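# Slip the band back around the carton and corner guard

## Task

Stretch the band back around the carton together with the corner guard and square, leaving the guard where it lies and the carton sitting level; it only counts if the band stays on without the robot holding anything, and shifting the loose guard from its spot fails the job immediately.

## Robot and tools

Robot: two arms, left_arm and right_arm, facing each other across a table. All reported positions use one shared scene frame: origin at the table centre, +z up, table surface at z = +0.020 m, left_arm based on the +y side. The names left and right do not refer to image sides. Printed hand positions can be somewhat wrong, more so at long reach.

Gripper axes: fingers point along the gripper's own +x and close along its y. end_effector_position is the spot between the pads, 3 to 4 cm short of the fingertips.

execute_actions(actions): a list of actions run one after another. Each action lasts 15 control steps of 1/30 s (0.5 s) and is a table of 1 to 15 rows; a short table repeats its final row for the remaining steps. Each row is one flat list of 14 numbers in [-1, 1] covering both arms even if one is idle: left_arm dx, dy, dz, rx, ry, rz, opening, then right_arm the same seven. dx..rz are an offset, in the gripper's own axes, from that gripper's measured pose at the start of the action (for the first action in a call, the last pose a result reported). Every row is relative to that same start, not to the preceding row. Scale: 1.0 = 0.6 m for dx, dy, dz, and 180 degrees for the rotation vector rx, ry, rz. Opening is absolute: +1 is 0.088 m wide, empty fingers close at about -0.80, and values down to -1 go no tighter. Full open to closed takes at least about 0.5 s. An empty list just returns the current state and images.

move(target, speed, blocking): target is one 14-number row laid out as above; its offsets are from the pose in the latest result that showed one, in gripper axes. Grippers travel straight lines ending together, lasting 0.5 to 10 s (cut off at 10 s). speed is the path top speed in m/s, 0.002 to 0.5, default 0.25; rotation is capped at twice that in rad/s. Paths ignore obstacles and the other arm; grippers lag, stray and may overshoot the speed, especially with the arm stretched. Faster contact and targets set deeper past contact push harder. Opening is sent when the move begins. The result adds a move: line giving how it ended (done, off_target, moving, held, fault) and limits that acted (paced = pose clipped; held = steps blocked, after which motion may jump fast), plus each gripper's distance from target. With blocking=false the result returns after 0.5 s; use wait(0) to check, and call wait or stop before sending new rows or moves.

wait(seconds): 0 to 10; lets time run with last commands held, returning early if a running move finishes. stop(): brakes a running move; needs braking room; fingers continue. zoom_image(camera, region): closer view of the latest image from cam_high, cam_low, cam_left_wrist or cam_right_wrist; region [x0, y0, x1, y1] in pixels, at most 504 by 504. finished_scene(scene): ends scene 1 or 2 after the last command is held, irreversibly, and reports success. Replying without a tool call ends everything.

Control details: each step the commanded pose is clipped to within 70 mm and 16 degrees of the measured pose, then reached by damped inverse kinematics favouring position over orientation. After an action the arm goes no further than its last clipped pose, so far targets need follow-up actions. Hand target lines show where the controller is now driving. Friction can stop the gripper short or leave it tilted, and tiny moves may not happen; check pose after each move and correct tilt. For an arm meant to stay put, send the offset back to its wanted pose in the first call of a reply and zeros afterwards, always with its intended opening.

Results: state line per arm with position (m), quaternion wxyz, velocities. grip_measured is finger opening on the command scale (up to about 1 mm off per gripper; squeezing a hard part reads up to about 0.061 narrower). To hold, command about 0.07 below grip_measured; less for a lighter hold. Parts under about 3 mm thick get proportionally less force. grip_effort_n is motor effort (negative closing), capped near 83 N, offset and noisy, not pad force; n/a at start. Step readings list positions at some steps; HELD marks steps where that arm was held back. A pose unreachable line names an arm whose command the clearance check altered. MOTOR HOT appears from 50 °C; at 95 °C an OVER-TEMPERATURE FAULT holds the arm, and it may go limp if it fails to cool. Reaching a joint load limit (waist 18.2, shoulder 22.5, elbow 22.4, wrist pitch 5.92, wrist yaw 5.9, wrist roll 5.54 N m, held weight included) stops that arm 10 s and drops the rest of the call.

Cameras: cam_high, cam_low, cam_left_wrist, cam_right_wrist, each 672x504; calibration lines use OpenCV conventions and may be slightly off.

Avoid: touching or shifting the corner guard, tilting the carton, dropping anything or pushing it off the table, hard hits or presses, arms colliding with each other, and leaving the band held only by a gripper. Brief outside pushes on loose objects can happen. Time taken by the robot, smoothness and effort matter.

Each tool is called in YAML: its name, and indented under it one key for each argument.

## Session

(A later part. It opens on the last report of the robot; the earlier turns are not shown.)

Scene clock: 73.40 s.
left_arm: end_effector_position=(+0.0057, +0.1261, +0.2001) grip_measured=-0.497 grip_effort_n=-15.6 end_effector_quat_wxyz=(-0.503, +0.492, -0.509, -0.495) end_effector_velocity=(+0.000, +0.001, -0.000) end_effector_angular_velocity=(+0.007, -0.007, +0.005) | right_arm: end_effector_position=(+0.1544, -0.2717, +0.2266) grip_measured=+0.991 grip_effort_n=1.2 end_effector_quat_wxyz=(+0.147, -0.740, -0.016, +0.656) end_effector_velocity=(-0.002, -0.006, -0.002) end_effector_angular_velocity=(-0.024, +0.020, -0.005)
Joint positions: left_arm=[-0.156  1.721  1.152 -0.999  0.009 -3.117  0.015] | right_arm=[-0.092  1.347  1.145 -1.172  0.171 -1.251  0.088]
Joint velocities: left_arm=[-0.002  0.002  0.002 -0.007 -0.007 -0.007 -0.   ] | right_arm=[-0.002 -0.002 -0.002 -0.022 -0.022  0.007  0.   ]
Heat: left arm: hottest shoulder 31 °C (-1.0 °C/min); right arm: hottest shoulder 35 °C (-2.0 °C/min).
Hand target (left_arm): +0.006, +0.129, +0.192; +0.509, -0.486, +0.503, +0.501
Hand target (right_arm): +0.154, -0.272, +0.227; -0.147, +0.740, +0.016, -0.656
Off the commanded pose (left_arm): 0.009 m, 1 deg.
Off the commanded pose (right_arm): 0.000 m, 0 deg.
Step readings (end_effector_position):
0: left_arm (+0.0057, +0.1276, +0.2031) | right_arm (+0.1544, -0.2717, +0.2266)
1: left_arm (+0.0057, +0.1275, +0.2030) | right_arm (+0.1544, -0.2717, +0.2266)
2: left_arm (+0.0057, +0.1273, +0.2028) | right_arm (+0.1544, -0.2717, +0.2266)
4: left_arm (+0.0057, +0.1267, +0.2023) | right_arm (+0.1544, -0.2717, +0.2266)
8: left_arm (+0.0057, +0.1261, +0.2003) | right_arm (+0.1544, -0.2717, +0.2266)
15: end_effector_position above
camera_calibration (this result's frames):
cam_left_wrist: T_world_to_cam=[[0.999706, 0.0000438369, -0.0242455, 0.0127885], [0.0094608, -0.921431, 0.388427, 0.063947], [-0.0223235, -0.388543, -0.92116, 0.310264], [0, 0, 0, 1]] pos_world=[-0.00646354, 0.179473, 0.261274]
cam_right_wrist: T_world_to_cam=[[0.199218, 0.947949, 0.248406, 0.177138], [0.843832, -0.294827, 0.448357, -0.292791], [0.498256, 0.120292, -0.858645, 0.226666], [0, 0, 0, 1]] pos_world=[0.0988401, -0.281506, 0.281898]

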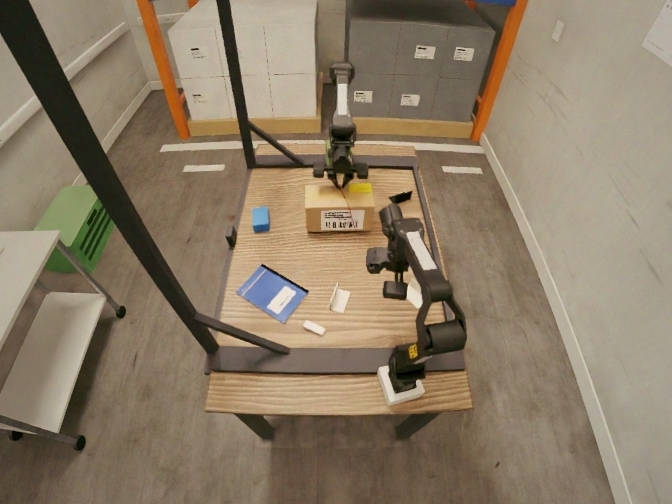

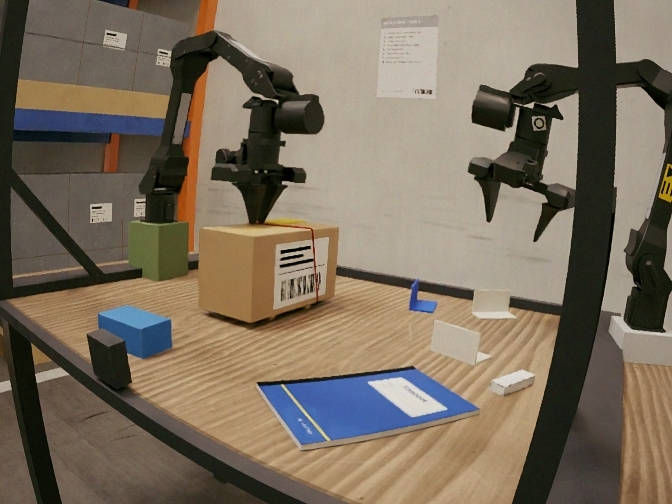

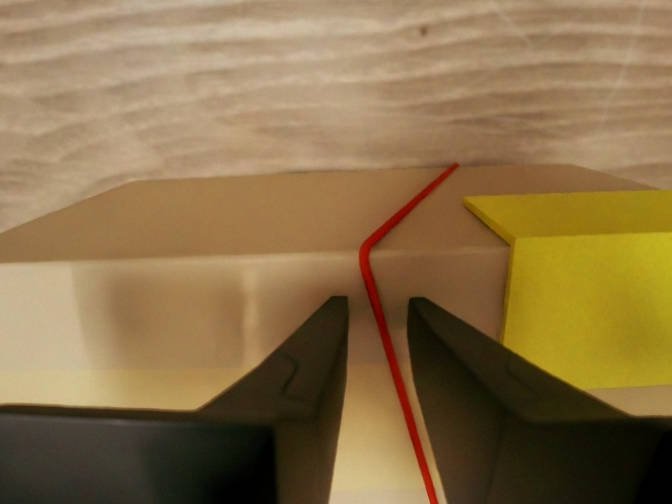

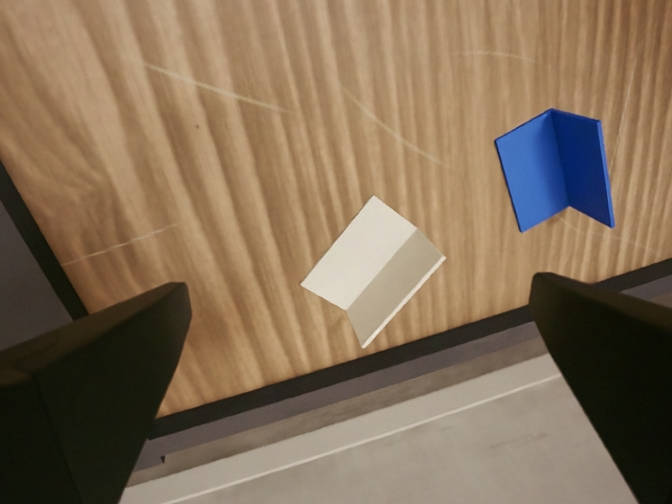

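execute_actions:
  actions:
    - [[0.006,0,0,0,0,0,-0.6,0,0,0,0,0,0,1],[0.006,0,0,0,0,0,-0.6,0,0,0,0,0,0,1],[0.006,0,0,0,0,0,-0.65,0,0,0,0,0,0,1],[0.006,0,0,0,0,0,-0.65,0,0,0,0,0,0,1],[0.006,0,0,0,0,0,-0.7,0,0,0,0,0,0,1],[0.006,0,0,0,0,0,-0.7,0,0,0,0,0,0,1],[0.006,0,0,0,0,0,-0.72,0,0,0,0,0,0,1],[0.006,0,0,0,0,0,-0.75,0,0,0,0,0,0,1],[0.006,0,0,0,0,0,-0.78,0,0,0,0,0,0,1],[0.006,0,0,0,0,0,-0.8,0,0,0,0,0,0,1],[0.006,0,0,0,0,0,-0.85,0,0,0,0,0,0,1],[0.006,0,0,0,0,0,-0.9,0,0,0,0,0,0,1]]
    - [[0,0,0,0,0,0,-0.9,0,0,0,0,0,0,1]]
    - [[-0.01,0,0,0,0,0,-0.9,0,0,0,0,0,0,1],[-0.02,0,0,0,0,0,-0.9,0,0,0,0,0,0,1],[-0.03,0,0,0,0,0,-0.9,0,0,0,0,0,0,1]]

Scene clock: 87.07 s.
left_arm: end_effector_position=(+0.0059, +0.1264, +0.2115) grip_measured=-0.815 grip_effort_n=-83.5 end_effector_quat_wxyz=(-0.506, +0.490, -0.506, -0.498) end_effector_velocity=(-0.000, +0.002, +0.004) end_effector_angular_velocity=(+0.007, +0.007, -0.005) | right_arm: end_effector_position=(+0.1544, -0.2717, +0.2266) grip_measured=+0.991 grip_effort_n=1.2 end_effector_quat_wxyz=(+0.147, -0.740, -0.016, +0.656) end_effector_velocity=(-0.004, +0.001, -0.000) end_effector_angular_velocity=(+0.003, +0.021, +0.014)
Joint positions: left_arm=[-0.155  1.715  1.192 -1.056  0.008 -3.117  0.   ] | right_arm=[-0.092  1.347  1.145 -1.172  0.171 -1.251  0.088]
Joint velocities: left_arm=[ 0.002 -0.007  0.007 -0.022  0.007  0.007  0.   ] | right_arm=[ 0.002 -0.002 -0.002  0.007 -0.022 -0.007  0.   ]
Heat: left arm: hottest shoulder 31 °C (-3.0 °C/min); right arm: hottest shoulder 35 °C (-5.1 °C/min).
Hand target (left_arm): +0.006, +0.124, +0.218; +0.501, -0.495, +0.511, +0.493
Hand target (right_arm): +0.154, -0.272, +0.227; -0.147, +0.740, +0.016, -0.656
Off the commanded pose (left_arm): 0.007 m, 1 deg.
Off the commanded pose (right_arm): 0.000 m, 0 deg.
Step readings (end_effector_position; steps 1 to 15: 1st action; 16 to 30: 2nd action; 31 to 45: 3rd action):
0: left_arm (+0.0057, +0.1261, +0.2001) | right_arm (+0.1544, -0.2717, +0.2266)
1: left_arm (+0.0057, +0.1260, +0.2001) | right_arm (+0.1544, -0.2717, +0.2266)
2: left_arm (+0.0057, +0.1256, +0.2001) | right_arm (+0.1544, -0.2717, +0.2266)
4: left_arm (+0.0057, +0.1250, +0.2001) | right_arm (+0.1544, -0.2717, +0.2266)
8: left_arm (+0.0057, +0.1243, +0.2001) | right_arm (+0.1544, -0.2717, +0.2266)
15: left_arm (+0.0059, +0.1240, +0.2001) | right_arm (+0.1544, -0.2717, +0.2266)
16: left_arm (+0.0059, +0.1240, +0.2001) | right_arm (+0.1544, -0.2717, +0.2266)
17: left_arm (+0.0059, +0.1240, +0.2001) | right_arm (+0.1544, -0.2717, +0.2266)
19: left_arm (+0.0059, +0.1240, +0.2001) | right_arm (+0.1544, -0.2717, +0.2266)
23: left_arm (+0.0059, +0.1241, +0.2001) | right_arm (+0.1544, -0.2717, +0.2266)
30: left_arm (+0.0059, +0.1239, +0.2002) | right_arm (+0.1544, -0.2717, +0.2266)
31: left_arm (+0.0059, +0.1239, +0.2007) | right_arm (+0.1544, -0.2717, +0.2266)
32: left_arm (+0.0059, +0.1240, +0.2019) | right_arm (+0.1544, -0.2717, +0.2266)
34: left_arm (+0.0059, +0.1259, +0.2053) | right_arm (+0.1544, -0.2717, +0.2266)
38: left_arm (+0.0059, +0.1258, +0.2109) | right_arm (+0.1544, -0.2717, +0.2266)
45: end_effector_position above
camera_calibration (this result's frames):
cam_left_wrist: T_world_to_cam=[[0.999724, 0.000668721, -0.0234667, 0.0125929], [0.00951356, -0.925379, 0.378925, 0.0622924], [-0.0214622, -0.379043, -0.92513, 0.320554], [0, 0, 0, 1]] pos_world=[-0.00630226, 0.17914, 0.273246]
cam_right_wrist: T_world_to_cam=[[0.199218, 0.947949, 0.248406, 0.177138], [0.843832, -0.294827, 0.448357, -0.292791], [0.498256, 0.120292, -0.858645, 0.226666], [0, 0, 0, 1]] pos_world=[0.0988401, -0.281506, 0.281898]

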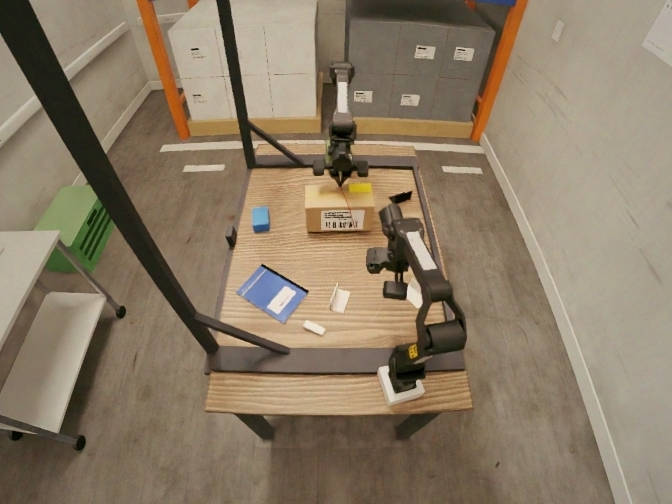

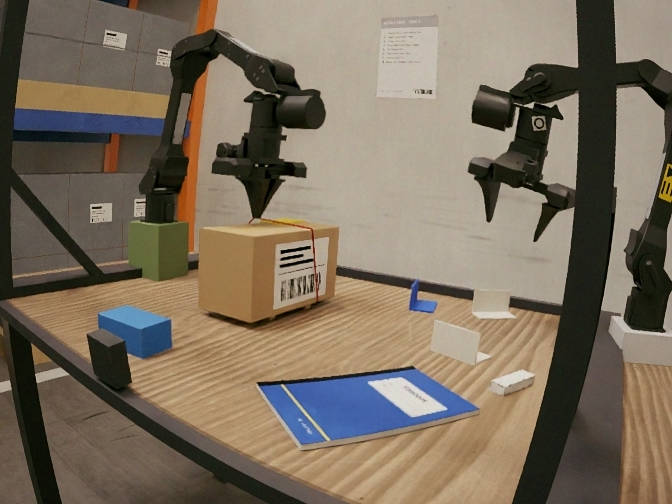

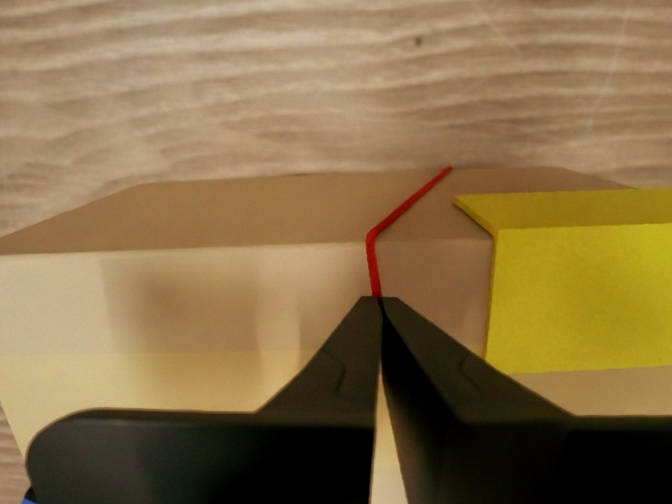

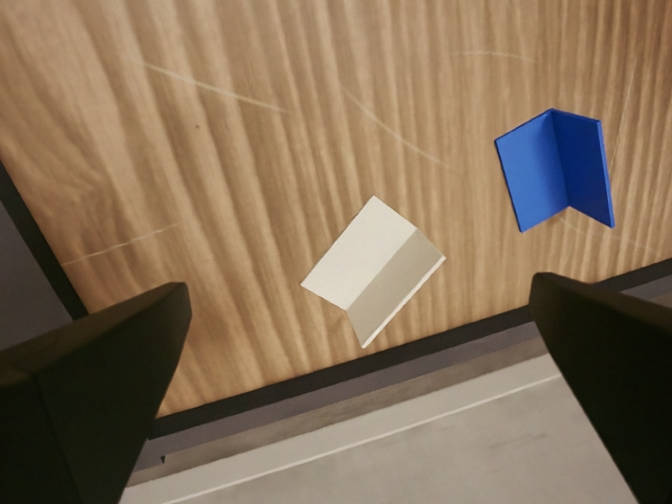

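zoom_image:
  camera: "cam_low"
  region: [180, 170, 380, 340]

Region (180, 170, 380, 340) of cam_low's 672x504 image, scaled by 2.520, with more detail than that image has; it fills the top 428 rows of this view, and the rest is white.

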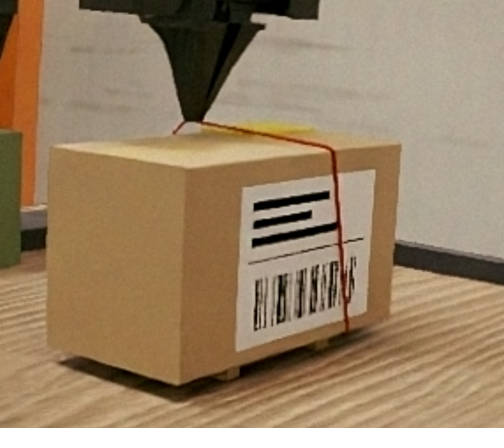

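move:
  target: [-0.04,0,0.075,0,0,0,-0.9,0,0,0,0,0,0,1]
  speed: 0.04

Scene clock: 93.53 s.
left_arm: end_effector_position=(+0.0081, +0.1633, +0.2347) grip_measured=-0.815 grip_effort_n=-83.5 end_effector_quat_wxyz=(-0.503, +0.495, -0.507, -0.494) end_effector_velocity=(+0.000, +0.004, -0.001) end_effector_angular_velocity=(+0.012, -0.007, +0.020) | right_arm: end_effector_position=(+0.1544, -0.2717, +0.2266) grip_measured=+0.991 grip_effort_n=1.2 end_effector_quat_wxyz=(+0.147, -0.740, -0.016, +0.656) end_effector_velocity=(-0.002, +0.001, +0.003) end_effector_angular_velocity=(+0.013, +0.005, +0.025)
Joint positions: left_arm=[-0.15   1.545  1.106 -1.127  0.003 -3.117  0.   ] | right_arm=[-0.092  1.347  1.145 -1.172  0.171 -1.251  0.088]
Joint velocities: left_arm=[-0.002 -0.002 -0.007 -0.007 -0.007 -0.022  0.   ] | right_arm=[ 0.002 -0.007  0.002  0.007 -0.007 -0.022 -0.   ]
Heat: left arm: hottest shoulder 32 °C (-1.0 °C/min); right arm: hottest shoulder 34 °C (-5.1 °C/min).
Hand target (left_arm): +0.007, +0.171, +0.236; +0.506, -0.490, +0.506, +0.498
Hand target (right_arm): +0.154, -0.272, +0.227; -0.147, +0.740, +0.016, -0.656
Off the commanded pose (left_arm): 0.008 m, 1 deg.
Off the commanded pose (right_arm): 0.000 m, 0 deg.
move: done
camera_calibration (this result's frames):
cam_left_wrist: T_world_to_cam=[[0.999828, 0.00535766, -0.0177652, 0.0088131], [0.0118727, -0.920485, 0.390597, 0.0840576], [-0.0142599, -0.390741, -0.92039, 0.356789], [0, 0, 0, 1]] pos_world=[-0.00472181, 0.216738, 0.295709]
cam_right_wrist: T_world_to_cam=[[0.199218, 0.947949, 0.248406, 0.177138], [0.843832, -0.294827, 0.448357, -0.292791], [0.498256, 0.120292, -0.858645, 0.226666], [0, 0, 0, 1]] pos_world=[0.0988401, -0.281506, 0.281898]

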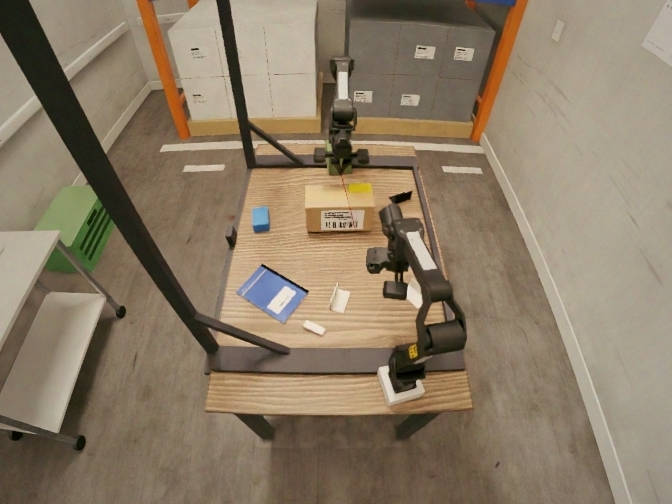

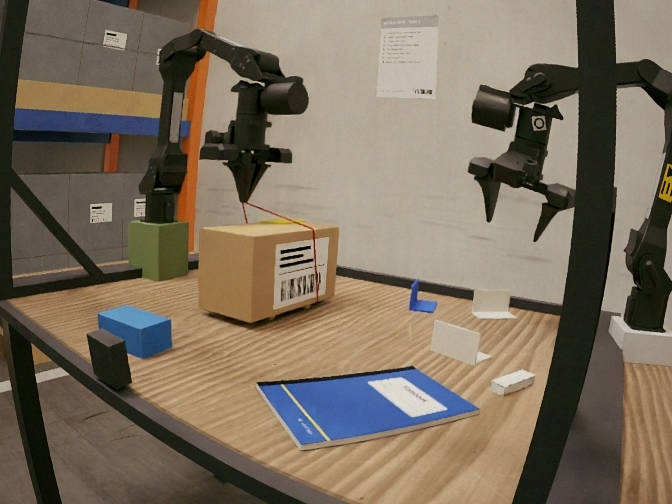

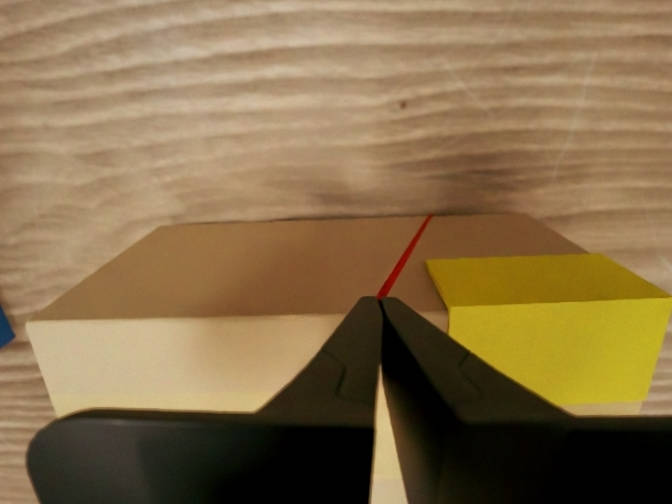

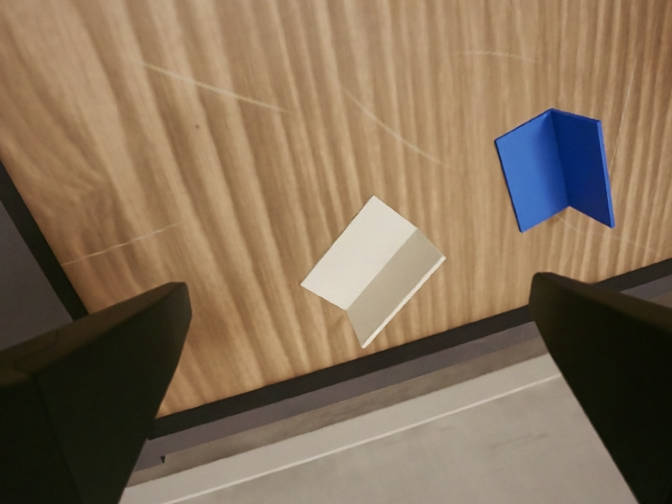

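move:
  target: [0,-0.1,0.01,0,0,0,-0.9,0,0,0,0,0,0,1]
  speed: 0.04

Scene clock: 101.30 s.
left_arm: end_effector_position=(+0.0668, +0.1660, +0.2359) grip_measured=-0.815 grip_effort_n=-83.5 end_effector_quat_wxyz=(-0.499, +0.500, -0.511, -0.489) end_effector_velocity=(+0.000, +0.006, -0.000) end_effector_angular_velocity=(+0.023, -0.002, +0.010) | right_arm: end_effector_position=(+0.1544, -0.2717, +0.2266) grip_measured=+0.991 grip_effort_n=1.2 end_effector_quat_wxyz=(+0.147, -0.740, -0.016, +0.656) end_effector_velocity=(+0.003, -0.001, +0.001) end_effector_angular_velocity=(-0.002, -0.009, -0.002)
Joint positions: left_arm=[ 0.074  1.545  1.111 -1.114  0.006 -2.892  0.   ] | right_arm=[-0.092  1.347  1.145 -1.172  0.171 -1.251  0.088]
Joint velocities: left_arm=[ 0.002 -0.002 -0.002 -0.022 -0.007 -0.007  0.   ] | right_arm=[-0.007 -0.002  0.002 -0.007  0.007 -0.007 -0.   ]
Heat: left arm: hottest shoulder 33 °C (+1.0 °C/min); right arm: hottest shoulder 34 °C (-4.0 °C/min).
Hand target (left_arm): +0.069, +0.168, +0.235; +0.503, -0.496, +0.507, +0.493
Hand target (right_arm): +0.154, -0.272, +0.227; -0.147, +0.740, +0.016, -0.656
Off the commanded pose (left_arm): 0.003 m, 1 deg.
Off the commanded pose (right_arm): 0.000 m, 0 deg.
move: done
camera_calibration (this result's frames):
cam_left_wrist: T_world_to_cam=[[0.999868, 0.00425484, -0.0156717, -0.0501129], [0.0102756, -0.913059, 0.407699, 0.0801848], [-0.0125745, -0.407806, -0.912982, 0.360726], [0, 0, 0, 1]] pos_world=[0.0538183, 0.220533, 0.29586]
cam_right_wrist: T_world_to_cam=[[0.199218, 0.947949, 0.248406, 0.177138], [0.843832, -0.294827, 0.448357, -0.292791], [0.498256, 0.120292, -0.858645, 0.226666], [0, 0, 0, 1]] pos_world=[0.0988401, -0.281506, 0.281898]

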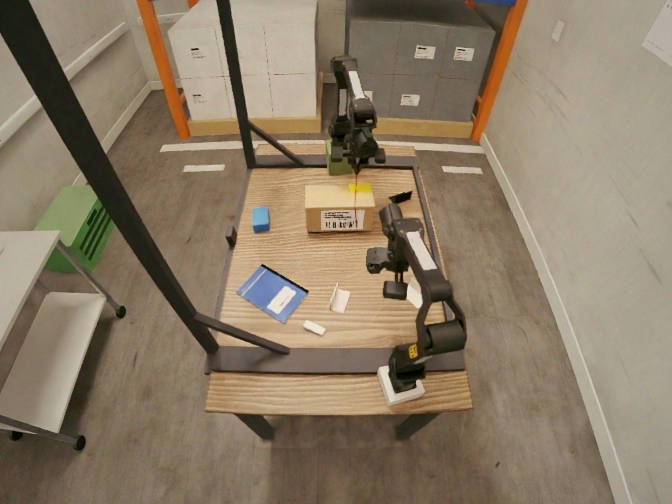

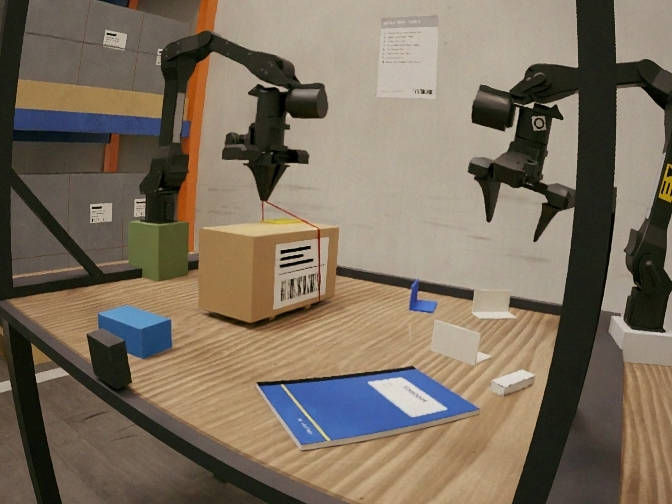

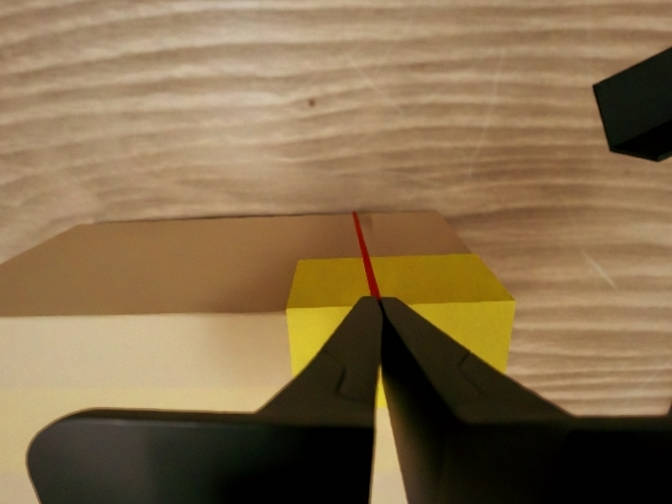

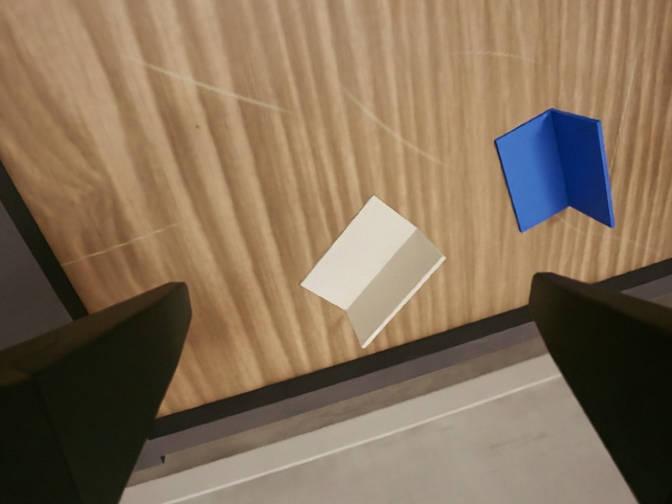

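zoom_image:
  camera: "cam_high"
  region: [295, 150, 415, 250]

zoom_image:
  camera: "cam_low"
  region: [180, 170, 380, 340]

Region (295, 150, 415, 250) of cam_high's 672x504 image, scaled by 4.200, with more detail than that image has.

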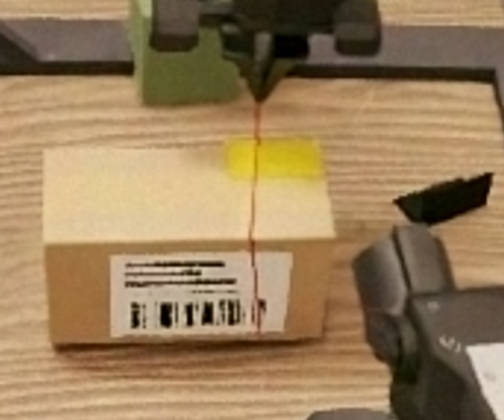

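Region (180, 170, 380, 340) of cam_low's 672x504 image, scaled by 2.520, with more detail than that image has; it fills the top 428 rows of this view, and the rest is white.

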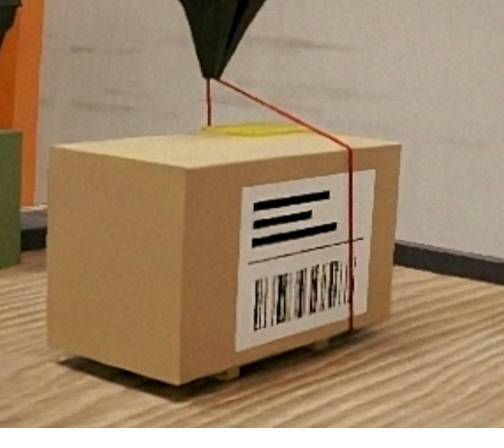

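move:
  target: [0.04,0.006,-0.014,0,-0.01,0,-0.9,0,0,0,0,0,0,1]
  speed: 0.03

Scene clock: 121.57 s.
left_arm: end_effector_position=(+0.0633, +0.1517, +0.2180) grip_measured=-0.815 grip_effort_n=-83.5 end_effector_quat_wxyz=(-0.500, +0.499, -0.513, -0.488) end_effector_velocity=(+0.001, +0.003, -0.000) end_effector_angular_velocity=(+0.009, -0.006, -0.005) | right_arm: end_effector_position=(+0.1544, -0.2717, +0.2266) grip_measured=+0.991 grip_effort_n=1.6 end_effector_quat_wxyz=(+0.147, -0.740, -0.016, +0.656) end_effector_velocity=(-0.000, -0.002, -0.001) end_effector_angular_velocity=(-0.011, +0.001, +0.020)
Joint positions: left_arm=[ 0.051  1.611  1.104 -1.041  0.006 -2.911  0.   ] | right_arm=[-0.092  1.347  1.145 -1.172  0.171 -1.251  0.088]
Joint velocities: left_arm=[ 0.002 -0.002 -0.002 -0.007 -0.007  0.007  0.   ] | right_arm=[-0.002 -0.002 -0.002 -0.007 -0.007 -0.022 -0.   ]
Heat: left arm: hottest shoulder 32 °C (+1.0 °C/min); right arm: hottest shoulder 34 °C (-2.0 °C/min).
Hand target (left_arm): +0.063, +0.157, +0.212; +0.507, -0.493, +0.503, +0.497
Hand target (right_arm): +0.154, -0.272, +0.227; -0.147, +0.740, +0.016, -0.656
Off the commanded pose (left_arm): 0.008 m, 2 deg.
Off the commanded pose (right_arm): 0.000 m, 0 deg.
move: done
camera_calibration (this result's frames):
cam_left_wrist: T_world_to_cam=[[0.999859, -0.000734436, -0.0167653, -0.0458772], [0.00617338, -0.912889, 0.408162, 0.0746168], [-0.0156047, -0.408208, -0.912756, 0.338707], [0, 0, 0, 1]] pos_world=[0.0506955, 0.206346, 0.277932]
cam_right_wrist: T_world_to_cam=[[0.199218, 0.947949, 0.248406, 0.177138], [0.843832, -0.294827, 0.448357, -0.292791], [0.498256, 0.120292, -0.858645, 0.226666], [0, 0, 0, 1]] pos_world=[0.0988401, -0.281506, 0.281898]

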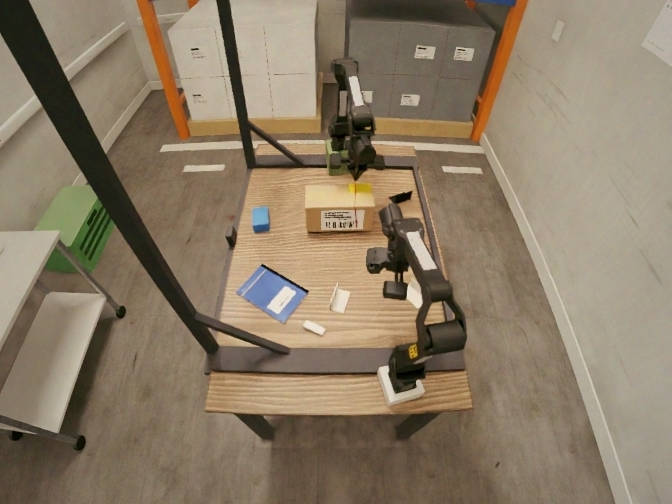

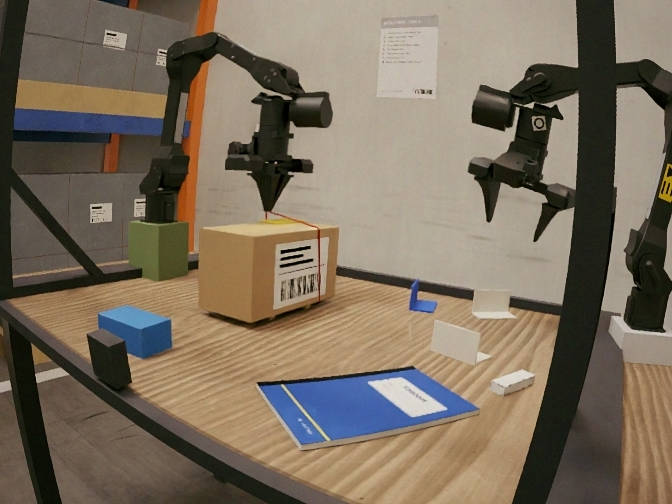

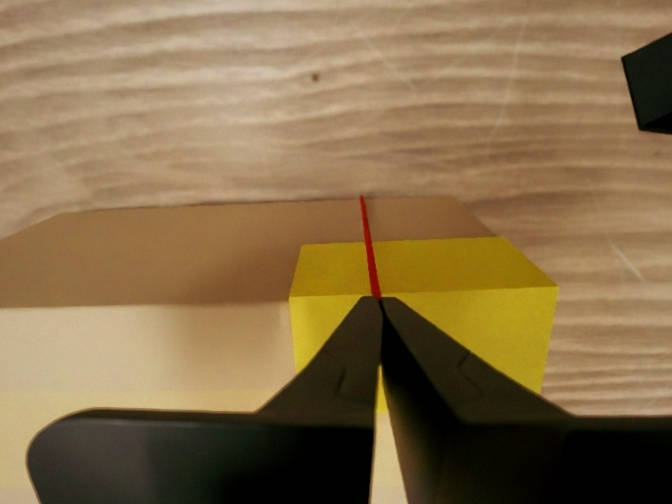

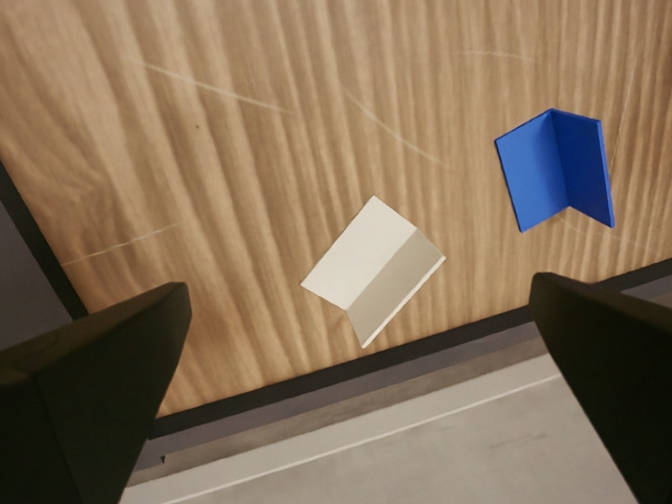

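execute_actions:
  actions:
    - [[0.005,0,0.005,0,-0.01,0,-0.9,0,0,0,0,0,0,1],[0.01,0,0.008,0,-0.015,0,-0.9,0,0,0,0,0,0,1],[0.015,0,0.01,0,-0.02,0,-0.9,0,0,0,0,0,0,1],[0.02,0,0.012,0,-0.02,0,-0.9,0,0,0,0,0,0,1]]

Scene clock: 129.43 s.
left_arm: end_effector_position=(+0.0635, +0.1532, +0.2116) grip_measured=-0.815 grip_effort_n=-83.5 end_effector_quat_wxyz=(-0.508, +0.491, -0.506, -0.495) end_effector_velocity=(+0.003, -0.000, +0.000) end_effector_angular_velocity=(-0.003, -0.023, +0.005) | right_arm: end_effector_position=(+0.1544, -0.2717, +0.2266) grip_measured=+0.991 grip_effort_n=1.6 end_effector_quat_wxyz=(+0.147, -0.740, -0.016, +0.656) end_effector_velocity=(+0.003, +0.000, -0.001) end_effector_angular_velocity=(+0.002, -0.008, -0.002)
Joint positions: left_arm=[ 0.05   1.636  1.104 -1.046  0.001 -2.911  0.   ] | right_arm=[-0.092  1.347  1.145 -1.172  0.171 -1.251  0.088]
Joint velocities: left_arm=[-0.002 -0.002 -0.002  0.007 -0.022 -0.007  0.   ] | right_arm=[-0.007 -0.002 -0.007  0.007  0.007 -0.007 -0.   ]
Heat: left arm: hottest shoulder 31 °C (+0.0 °C/min); right arm: hottest shoulder 34 °C (-1.0 °C/min).
Hand target (left_arm): +0.064, +0.159, +0.206; +0.516, -0.483, +0.497, +0.503
Hand target (right_arm): +0.154, -0.272, +0.227; -0.147, +0.740, +0.016, -0.656
Off the commanded pose (left_arm): 0.008 m, 2 deg.
Off the commanded pose (right_arm): 0.000 m, 0 deg.
Step readings (end_effector_position):
0: left_arm (+0.0633, +0.1516, +0.2179) | right_arm (+0.1544, -0.2717, +0.2266)
1: left_arm (+0.0633, +0.1516, +0.2178) | right_arm (+0.1544, -0.2717, +0.2266)
2: left_arm (+0.0633, +0.1519, +0.2172) | right_arm (+0.1544, -0.2717, +0.2266)
4: left_arm (+0.0632, +0.1530, +0.2152) | right_arm (+0.1544, -0.2717, +0.2266)
8: left_arm (+0.0633, +0.1534, +0.2117) | right_arm (+0.1544, -0.2717, +0.2266)
15: end_effector_position above
camera_calibration (this result's frames):
cam_left_wrist: T_world_to_cam=[[0.999845, -0.00132304, -0.0175291, -0.0459232], [0.00545138, -0.924669, 0.380733, 0.0862263], [-0.0167123, -0.38077, -0.924519, 0.331801], [0, 0, 0, 1]] pos_world=[0.0509912, 0.20601, 0.273122]
cam_right_wrist: T_world_to_cam=[[0.199218, 0.947949, 0.248406, 0.177138], [0.843832, -0.294827, 0.448357, -0.292791], [0.498256, 0.120292, -0.858645, 0.226666], [0, 0, 0, 1]] pos_world=[0.0988401, -0.281506, 0.281898]

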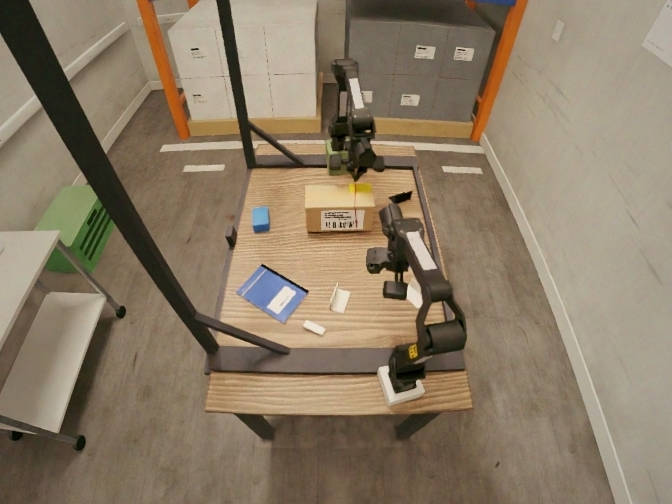

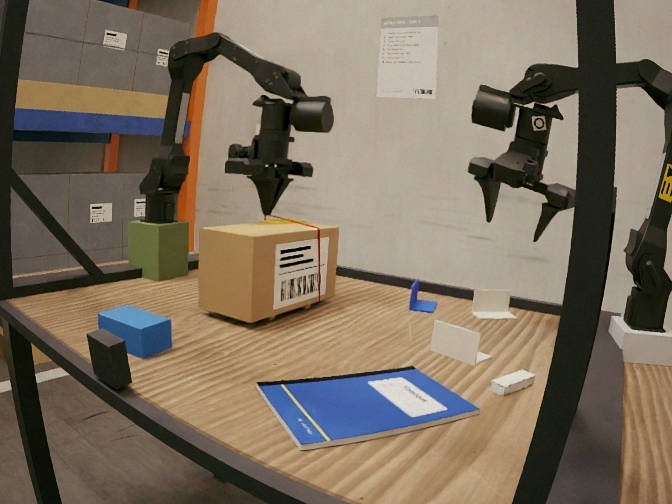

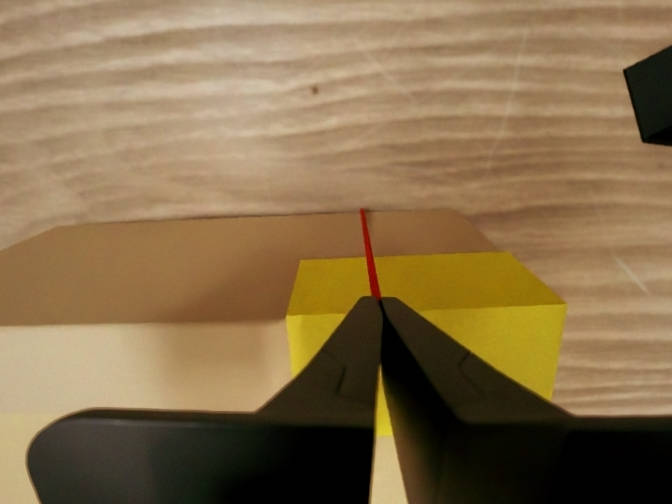

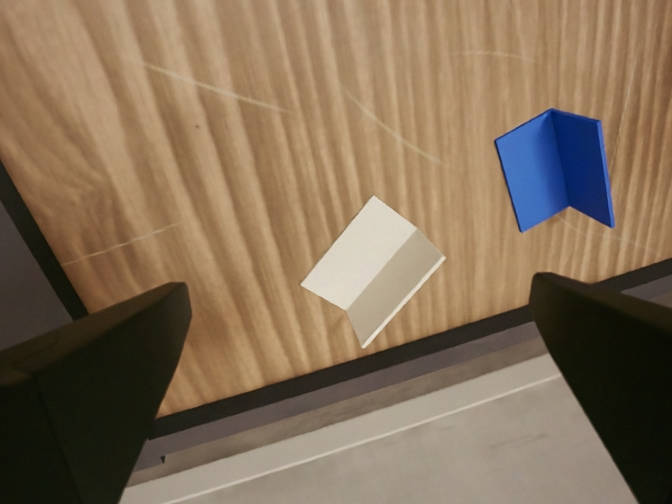

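execute_actions:
  actions:
    - [[0,0,0,0,0,0,-0.82,0,0,0,0,0,0,1],[0,0,0,0,0,0,-0.8,0,0,0,0,0,0,1],[0,0,0,0,0,0,-0.78,0,0,0,0,0,0,1],[0,0,0,0,0,0,-0.76,0,0,0,0,0,0,1],[0,0,0,0,0,0,-0.74,0,0,0,0,0,0,1],[0,0,0,0,0,0,-0.72,0,0,0,0,0,0,1],[0,0,0,0,0,0,-0.7,0,0,0,0,0,0,1],[0,0,0,0,0,0,-0.67,0,0,0,0,0,0,1],[0,0,0,0,0,0,-0.64,0,0,0,0,0,0,1],[0,0,0,0,0,0,-0.6,0,0,0,0,0,0,1],[0,0,0,0,0,0,-0.55,0,0,0,0,0,0,1],[0,0,0,0,0,0,-0.5,0,0,0,0,0,0,1]]
    - [[-0.02,0,0,0,0,0,-0.5,0,0,0,0,0,0,1],[-0.04,0,0,0,0,0,-0.5,0,0,0,0,0,0,1],[-0.06,0,0,0,0,0,-0.5,0,0,0,0,0,0,1],[-0.08,0,0,0,0,0,-0.5,0,0,0,0,0,0,1]]

Scene clock: 135.10 s.
left_arm: end_effector_position=(+0.0633, +0.1543, +0.2568) grip_measured=-0.503 grip_effort_n=17.0 end_effector_quat_wxyz=(-0.509, +0.489, -0.504, -0.498) end_effector_velocity=(+0.001, -0.000, +0.006) end_effector_angular_velocity=(-0.001, -0.008, -0.010) | right_arm: end_effector_position=(+0.1544, -0.2717, +0.2266) grip_measured=+0.991 grip_effort_n=1.6 end_effector_quat_wxyz=(+0.147, -0.740, -0.016, +0.656) end_effector_velocity=(-0.000, -0.002, -0.001) end_effector_angular_velocity=(-0.009, +0.004, +0.006)
Joint positions: left_arm=[ 0.05   1.604  1.254 -1.235  0.001 -2.911  0.014] | right_arm=[-0.092  1.347  1.145 -1.172  0.171 -1.251  0.088]
Joint velocities: left_arm=[-0.002 -0.002  0.022 -0.022 -0.007  0.007  0.   ] | right_arm=[-0.002 -0.002 -0.002 -0.007 -0.007 -0.007 -0.   ]
Heat: left arm: hottest shoulder 31 °C (+0.0 °C/min); right arm: hottest shoulder 34 °C (-1.0 °C/min).
Hand target (left_arm): +0.063, +0.153, +0.260; +0.508, -0.491, +0.506, +0.496
Hand target (right_arm): +0.154, -0.272, +0.227; -0.147, +0.740, +0.016, -0.656
Off the commanded pose (left_arm): 0.003 m, 0 deg.
Off the commanded pose (right_arm): 0.000 m, 0 deg.
Step readings (end_effector_position; steps 1 to 15: 1st action; 16 to 30: 2nd action):
0: left_arm (+0.0635, +0.1531, +0.2116) | right_arm (+0.1544, -0.2717, +0.2266)
1: left_arm (+0.0636, +0.1529, +0.2116) | right_arm (+0.1544, -0.2717, +0.2266)
2: left_arm (+0.0637, +0.1524, +0.2116) | right_arm (+0.1544, -0.2717, +0.2266)
4: left_arm (+0.0638, +0.1518, +0.2115) | right_arm (+0.1544, -0.2717, +0.2266)
8: left_arm (+0.0634, +0.1534, +0.2116) | right_arm (+0.1544, -0.2717, +0.2266)
15: left_arm (+0.0634, +0.1534, +0.2116) | right_arm (+0.1544, -0.2717, +0.2266)
16: left_arm (+0.0634, +0.1535, +0.2123) | right_arm (+0.1544, -0.2717, +0.2266)
17: left_arm (+0.0631, +0.1551, +0.2146) | right_arm (+0.1544, -0.2717, +0.2266)
19: left_arm (+0.0625, +0.1578, +0.2246) | right_arm (+0.1544, -0.2717, +0.2266)
23: left_arm (+0.0635, +0.1530, +0.2505) | right_arm (+0.1544, -0.2717, +0.2266)
30: end_effector_position above
camera_calibration (this result's frames):
cam_left_wrist: T_world_to_cam=[[0.999816, -0.00117912, -0.0191603, -0.0444911], [0.00606291, -0.927627, 0.373458, 0.072349], [-0.018214, -0.373506, -0.927449, 0.373807], [0, 0, 0, 1]] pos_world=[0.0508528, 0.20668, 0.318815]
cam_right_wrist: T_world_to_cam=[[0.199218, 0.947949, 0.248406, 0.177138], [0.843832, -0.294827, 0.448357, -0.292791], [0.498256, 0.120292, -0.858645, 0.226666], [0, 0, 0, 1]] pos_world=[0.0988401, -0.281506, 0.281898]

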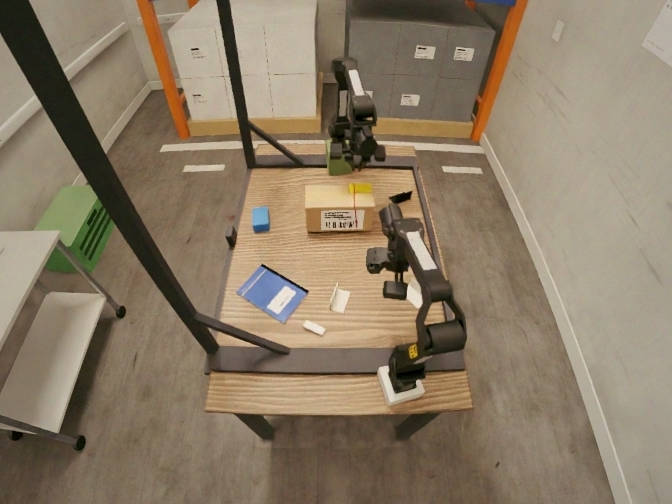

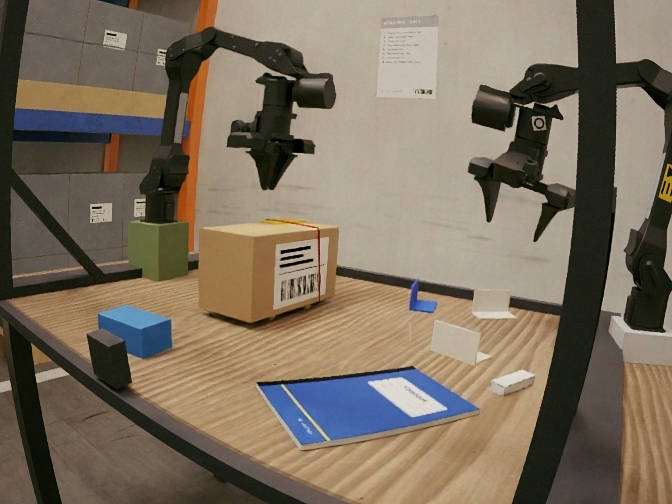

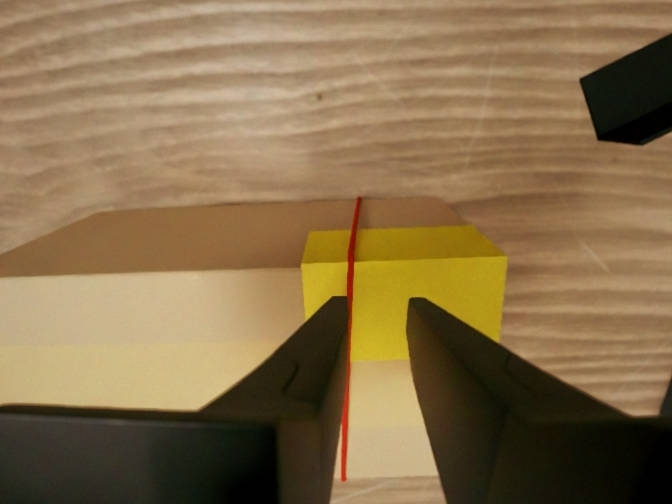

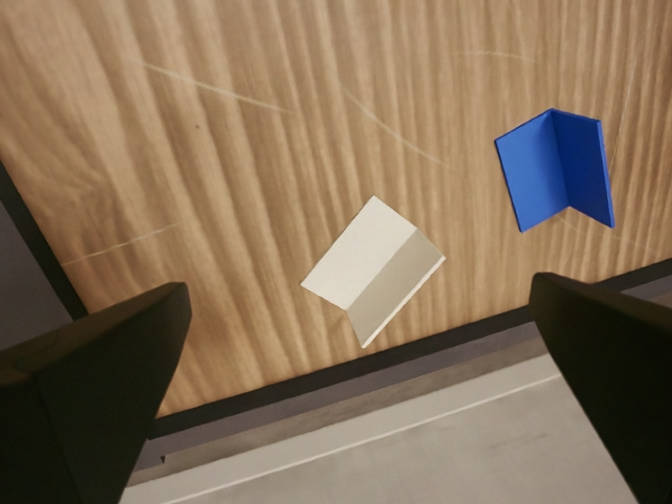

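zoom_image:
  camera: "cam_left_wrist"
  region: [260, 170, 540, 380]

zoom_image:
  camera: "cam_high"
  region: [295, 160, 415, 250]

Region (260, 170, 540, 380) of cam_left_wrist's 672x504 image, scaled by 1.800, with more detail than that image has; it fills the top 378 rows of this view, and the rest is white.

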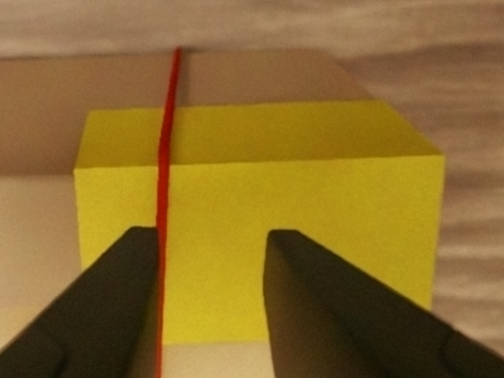

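Region (295, 160, 415, 250) of cam_high's 672x504 image, scaled by 4.200, with more detail than that image has; it fills the top 378 rows of this view, and the rest is white.

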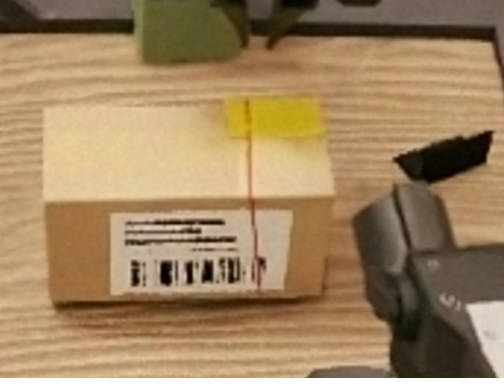

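move:
  target: [0.055,0.0155,-0.197,0,0,0,-0.5,0,0,0,0,0,0,1]
  speed: 0.1

Scene clock: 178.03 s.
left_arm: end_effector_position=(+0.0527, +0.0385, +0.2265) grip_measured=-0.503 grip_effort_n=17.0 end_effector_quat_wxyz=(-0.507, +0.492, -0.508, -0.493) end_effector_velocity=(-0.002, +0.003, +0.003) end_effector_angular_velocity=(+0.011, +0.009, -0.010) | right_arm: end_effector_position=(+0.1544, -0.2717, +0.2266) grip_measured=+0.991 grip_effort_n=1.2 end_effector_quat_wxyz=(+0.147, -0.740, -0.016, +0.656) end_effector_velocity=(-0.003, +0.001, -0.000) end_effector_angular_velocity=(+0.003, +0.021, +0.009)
Joint positions: left_arm=[-0.037  2.037  1.678 -1.212  0.001 -2.994  0.014] | right_arm=[-0.092  1.347  1.145 -1.172  0.171 -1.251  0.088]
Joint velocities: left_arm=[-0.002 -0.002  0.007 -0.022  0.007  0.007  0.   ] | right_arm=[-0.002 -0.002 -0.002  0.007 -0.022 -0.007 -0.   ]
Heat: left arm: hottest shoulder 33 °C (+1.0 °C/min); right arm: hottest shoulder 33 °C (-1.0 °C/min).
Hand target (left_arm): +0.052, +0.037, +0.221; +0.509, -0.489, +0.504, +0.498
Hand target (right_arm): +0.154, -0.272, +0.227; -0.147, +0.740, +0.016, -0.656
Off the commanded pose (left_arm): 0.005 m, 1 deg.
Off the commanded pose (right_arm): 0.000 m, 0 deg.
move: done
camera_calibration (this result's frames):
cam_left_wrist: T_world_to_cam=[[0.999856, -0.00485537, -0.01627, -0.0351661], [0.00180451, -0.922426, 0.386169, -0.0265799], [-0.0168828, -0.386143, -0.922284, 0.30143], [0, 0, 0, 1]] pos_world=[0.040298, 0.0917064, 0.287696]
cam_right_wrist: T_world_to_cam=[[0.199218, 0.947949, 0.248406, 0.177138], [0.843832, -0.294827, 0.448357, -0.292791], [0.498256, 0.120292, -0.858645, 0.226666], [0, 0, 0, 1]] pos_world=[0.0988401, -0.281506, 0.281898]

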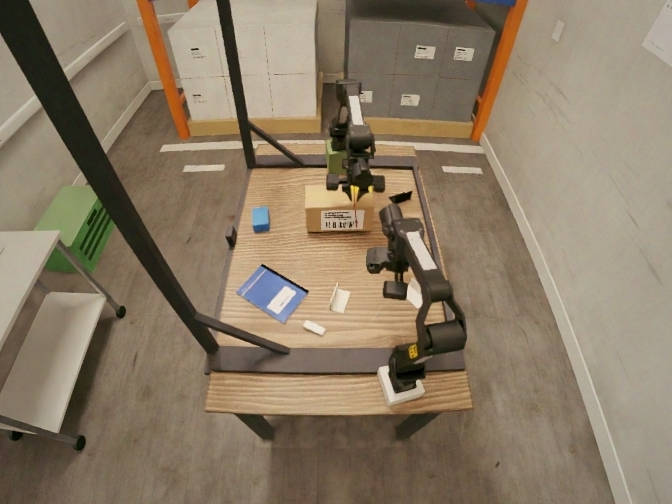

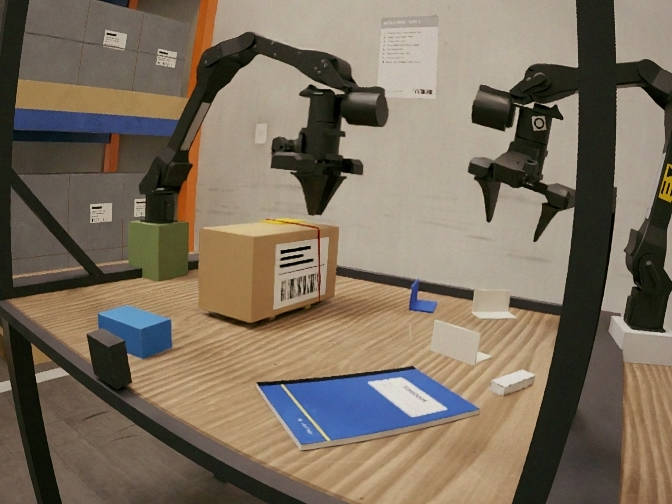

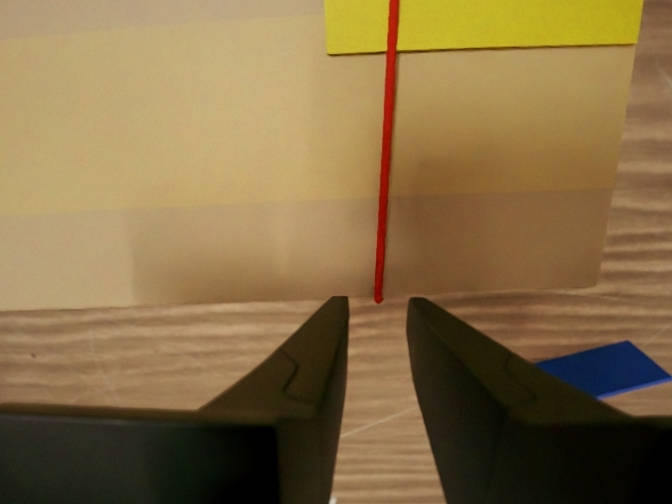

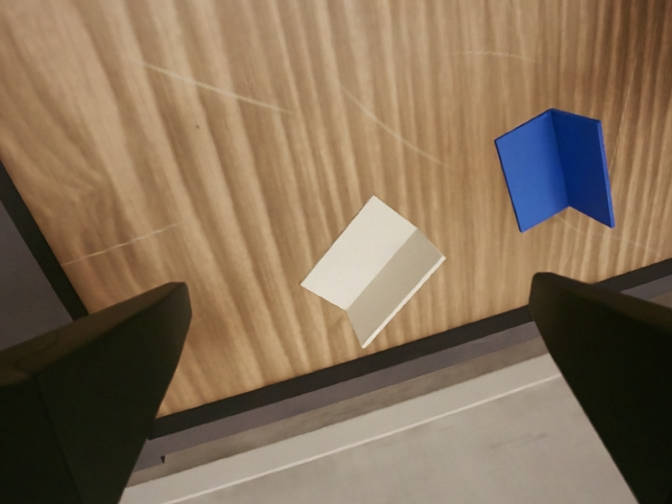

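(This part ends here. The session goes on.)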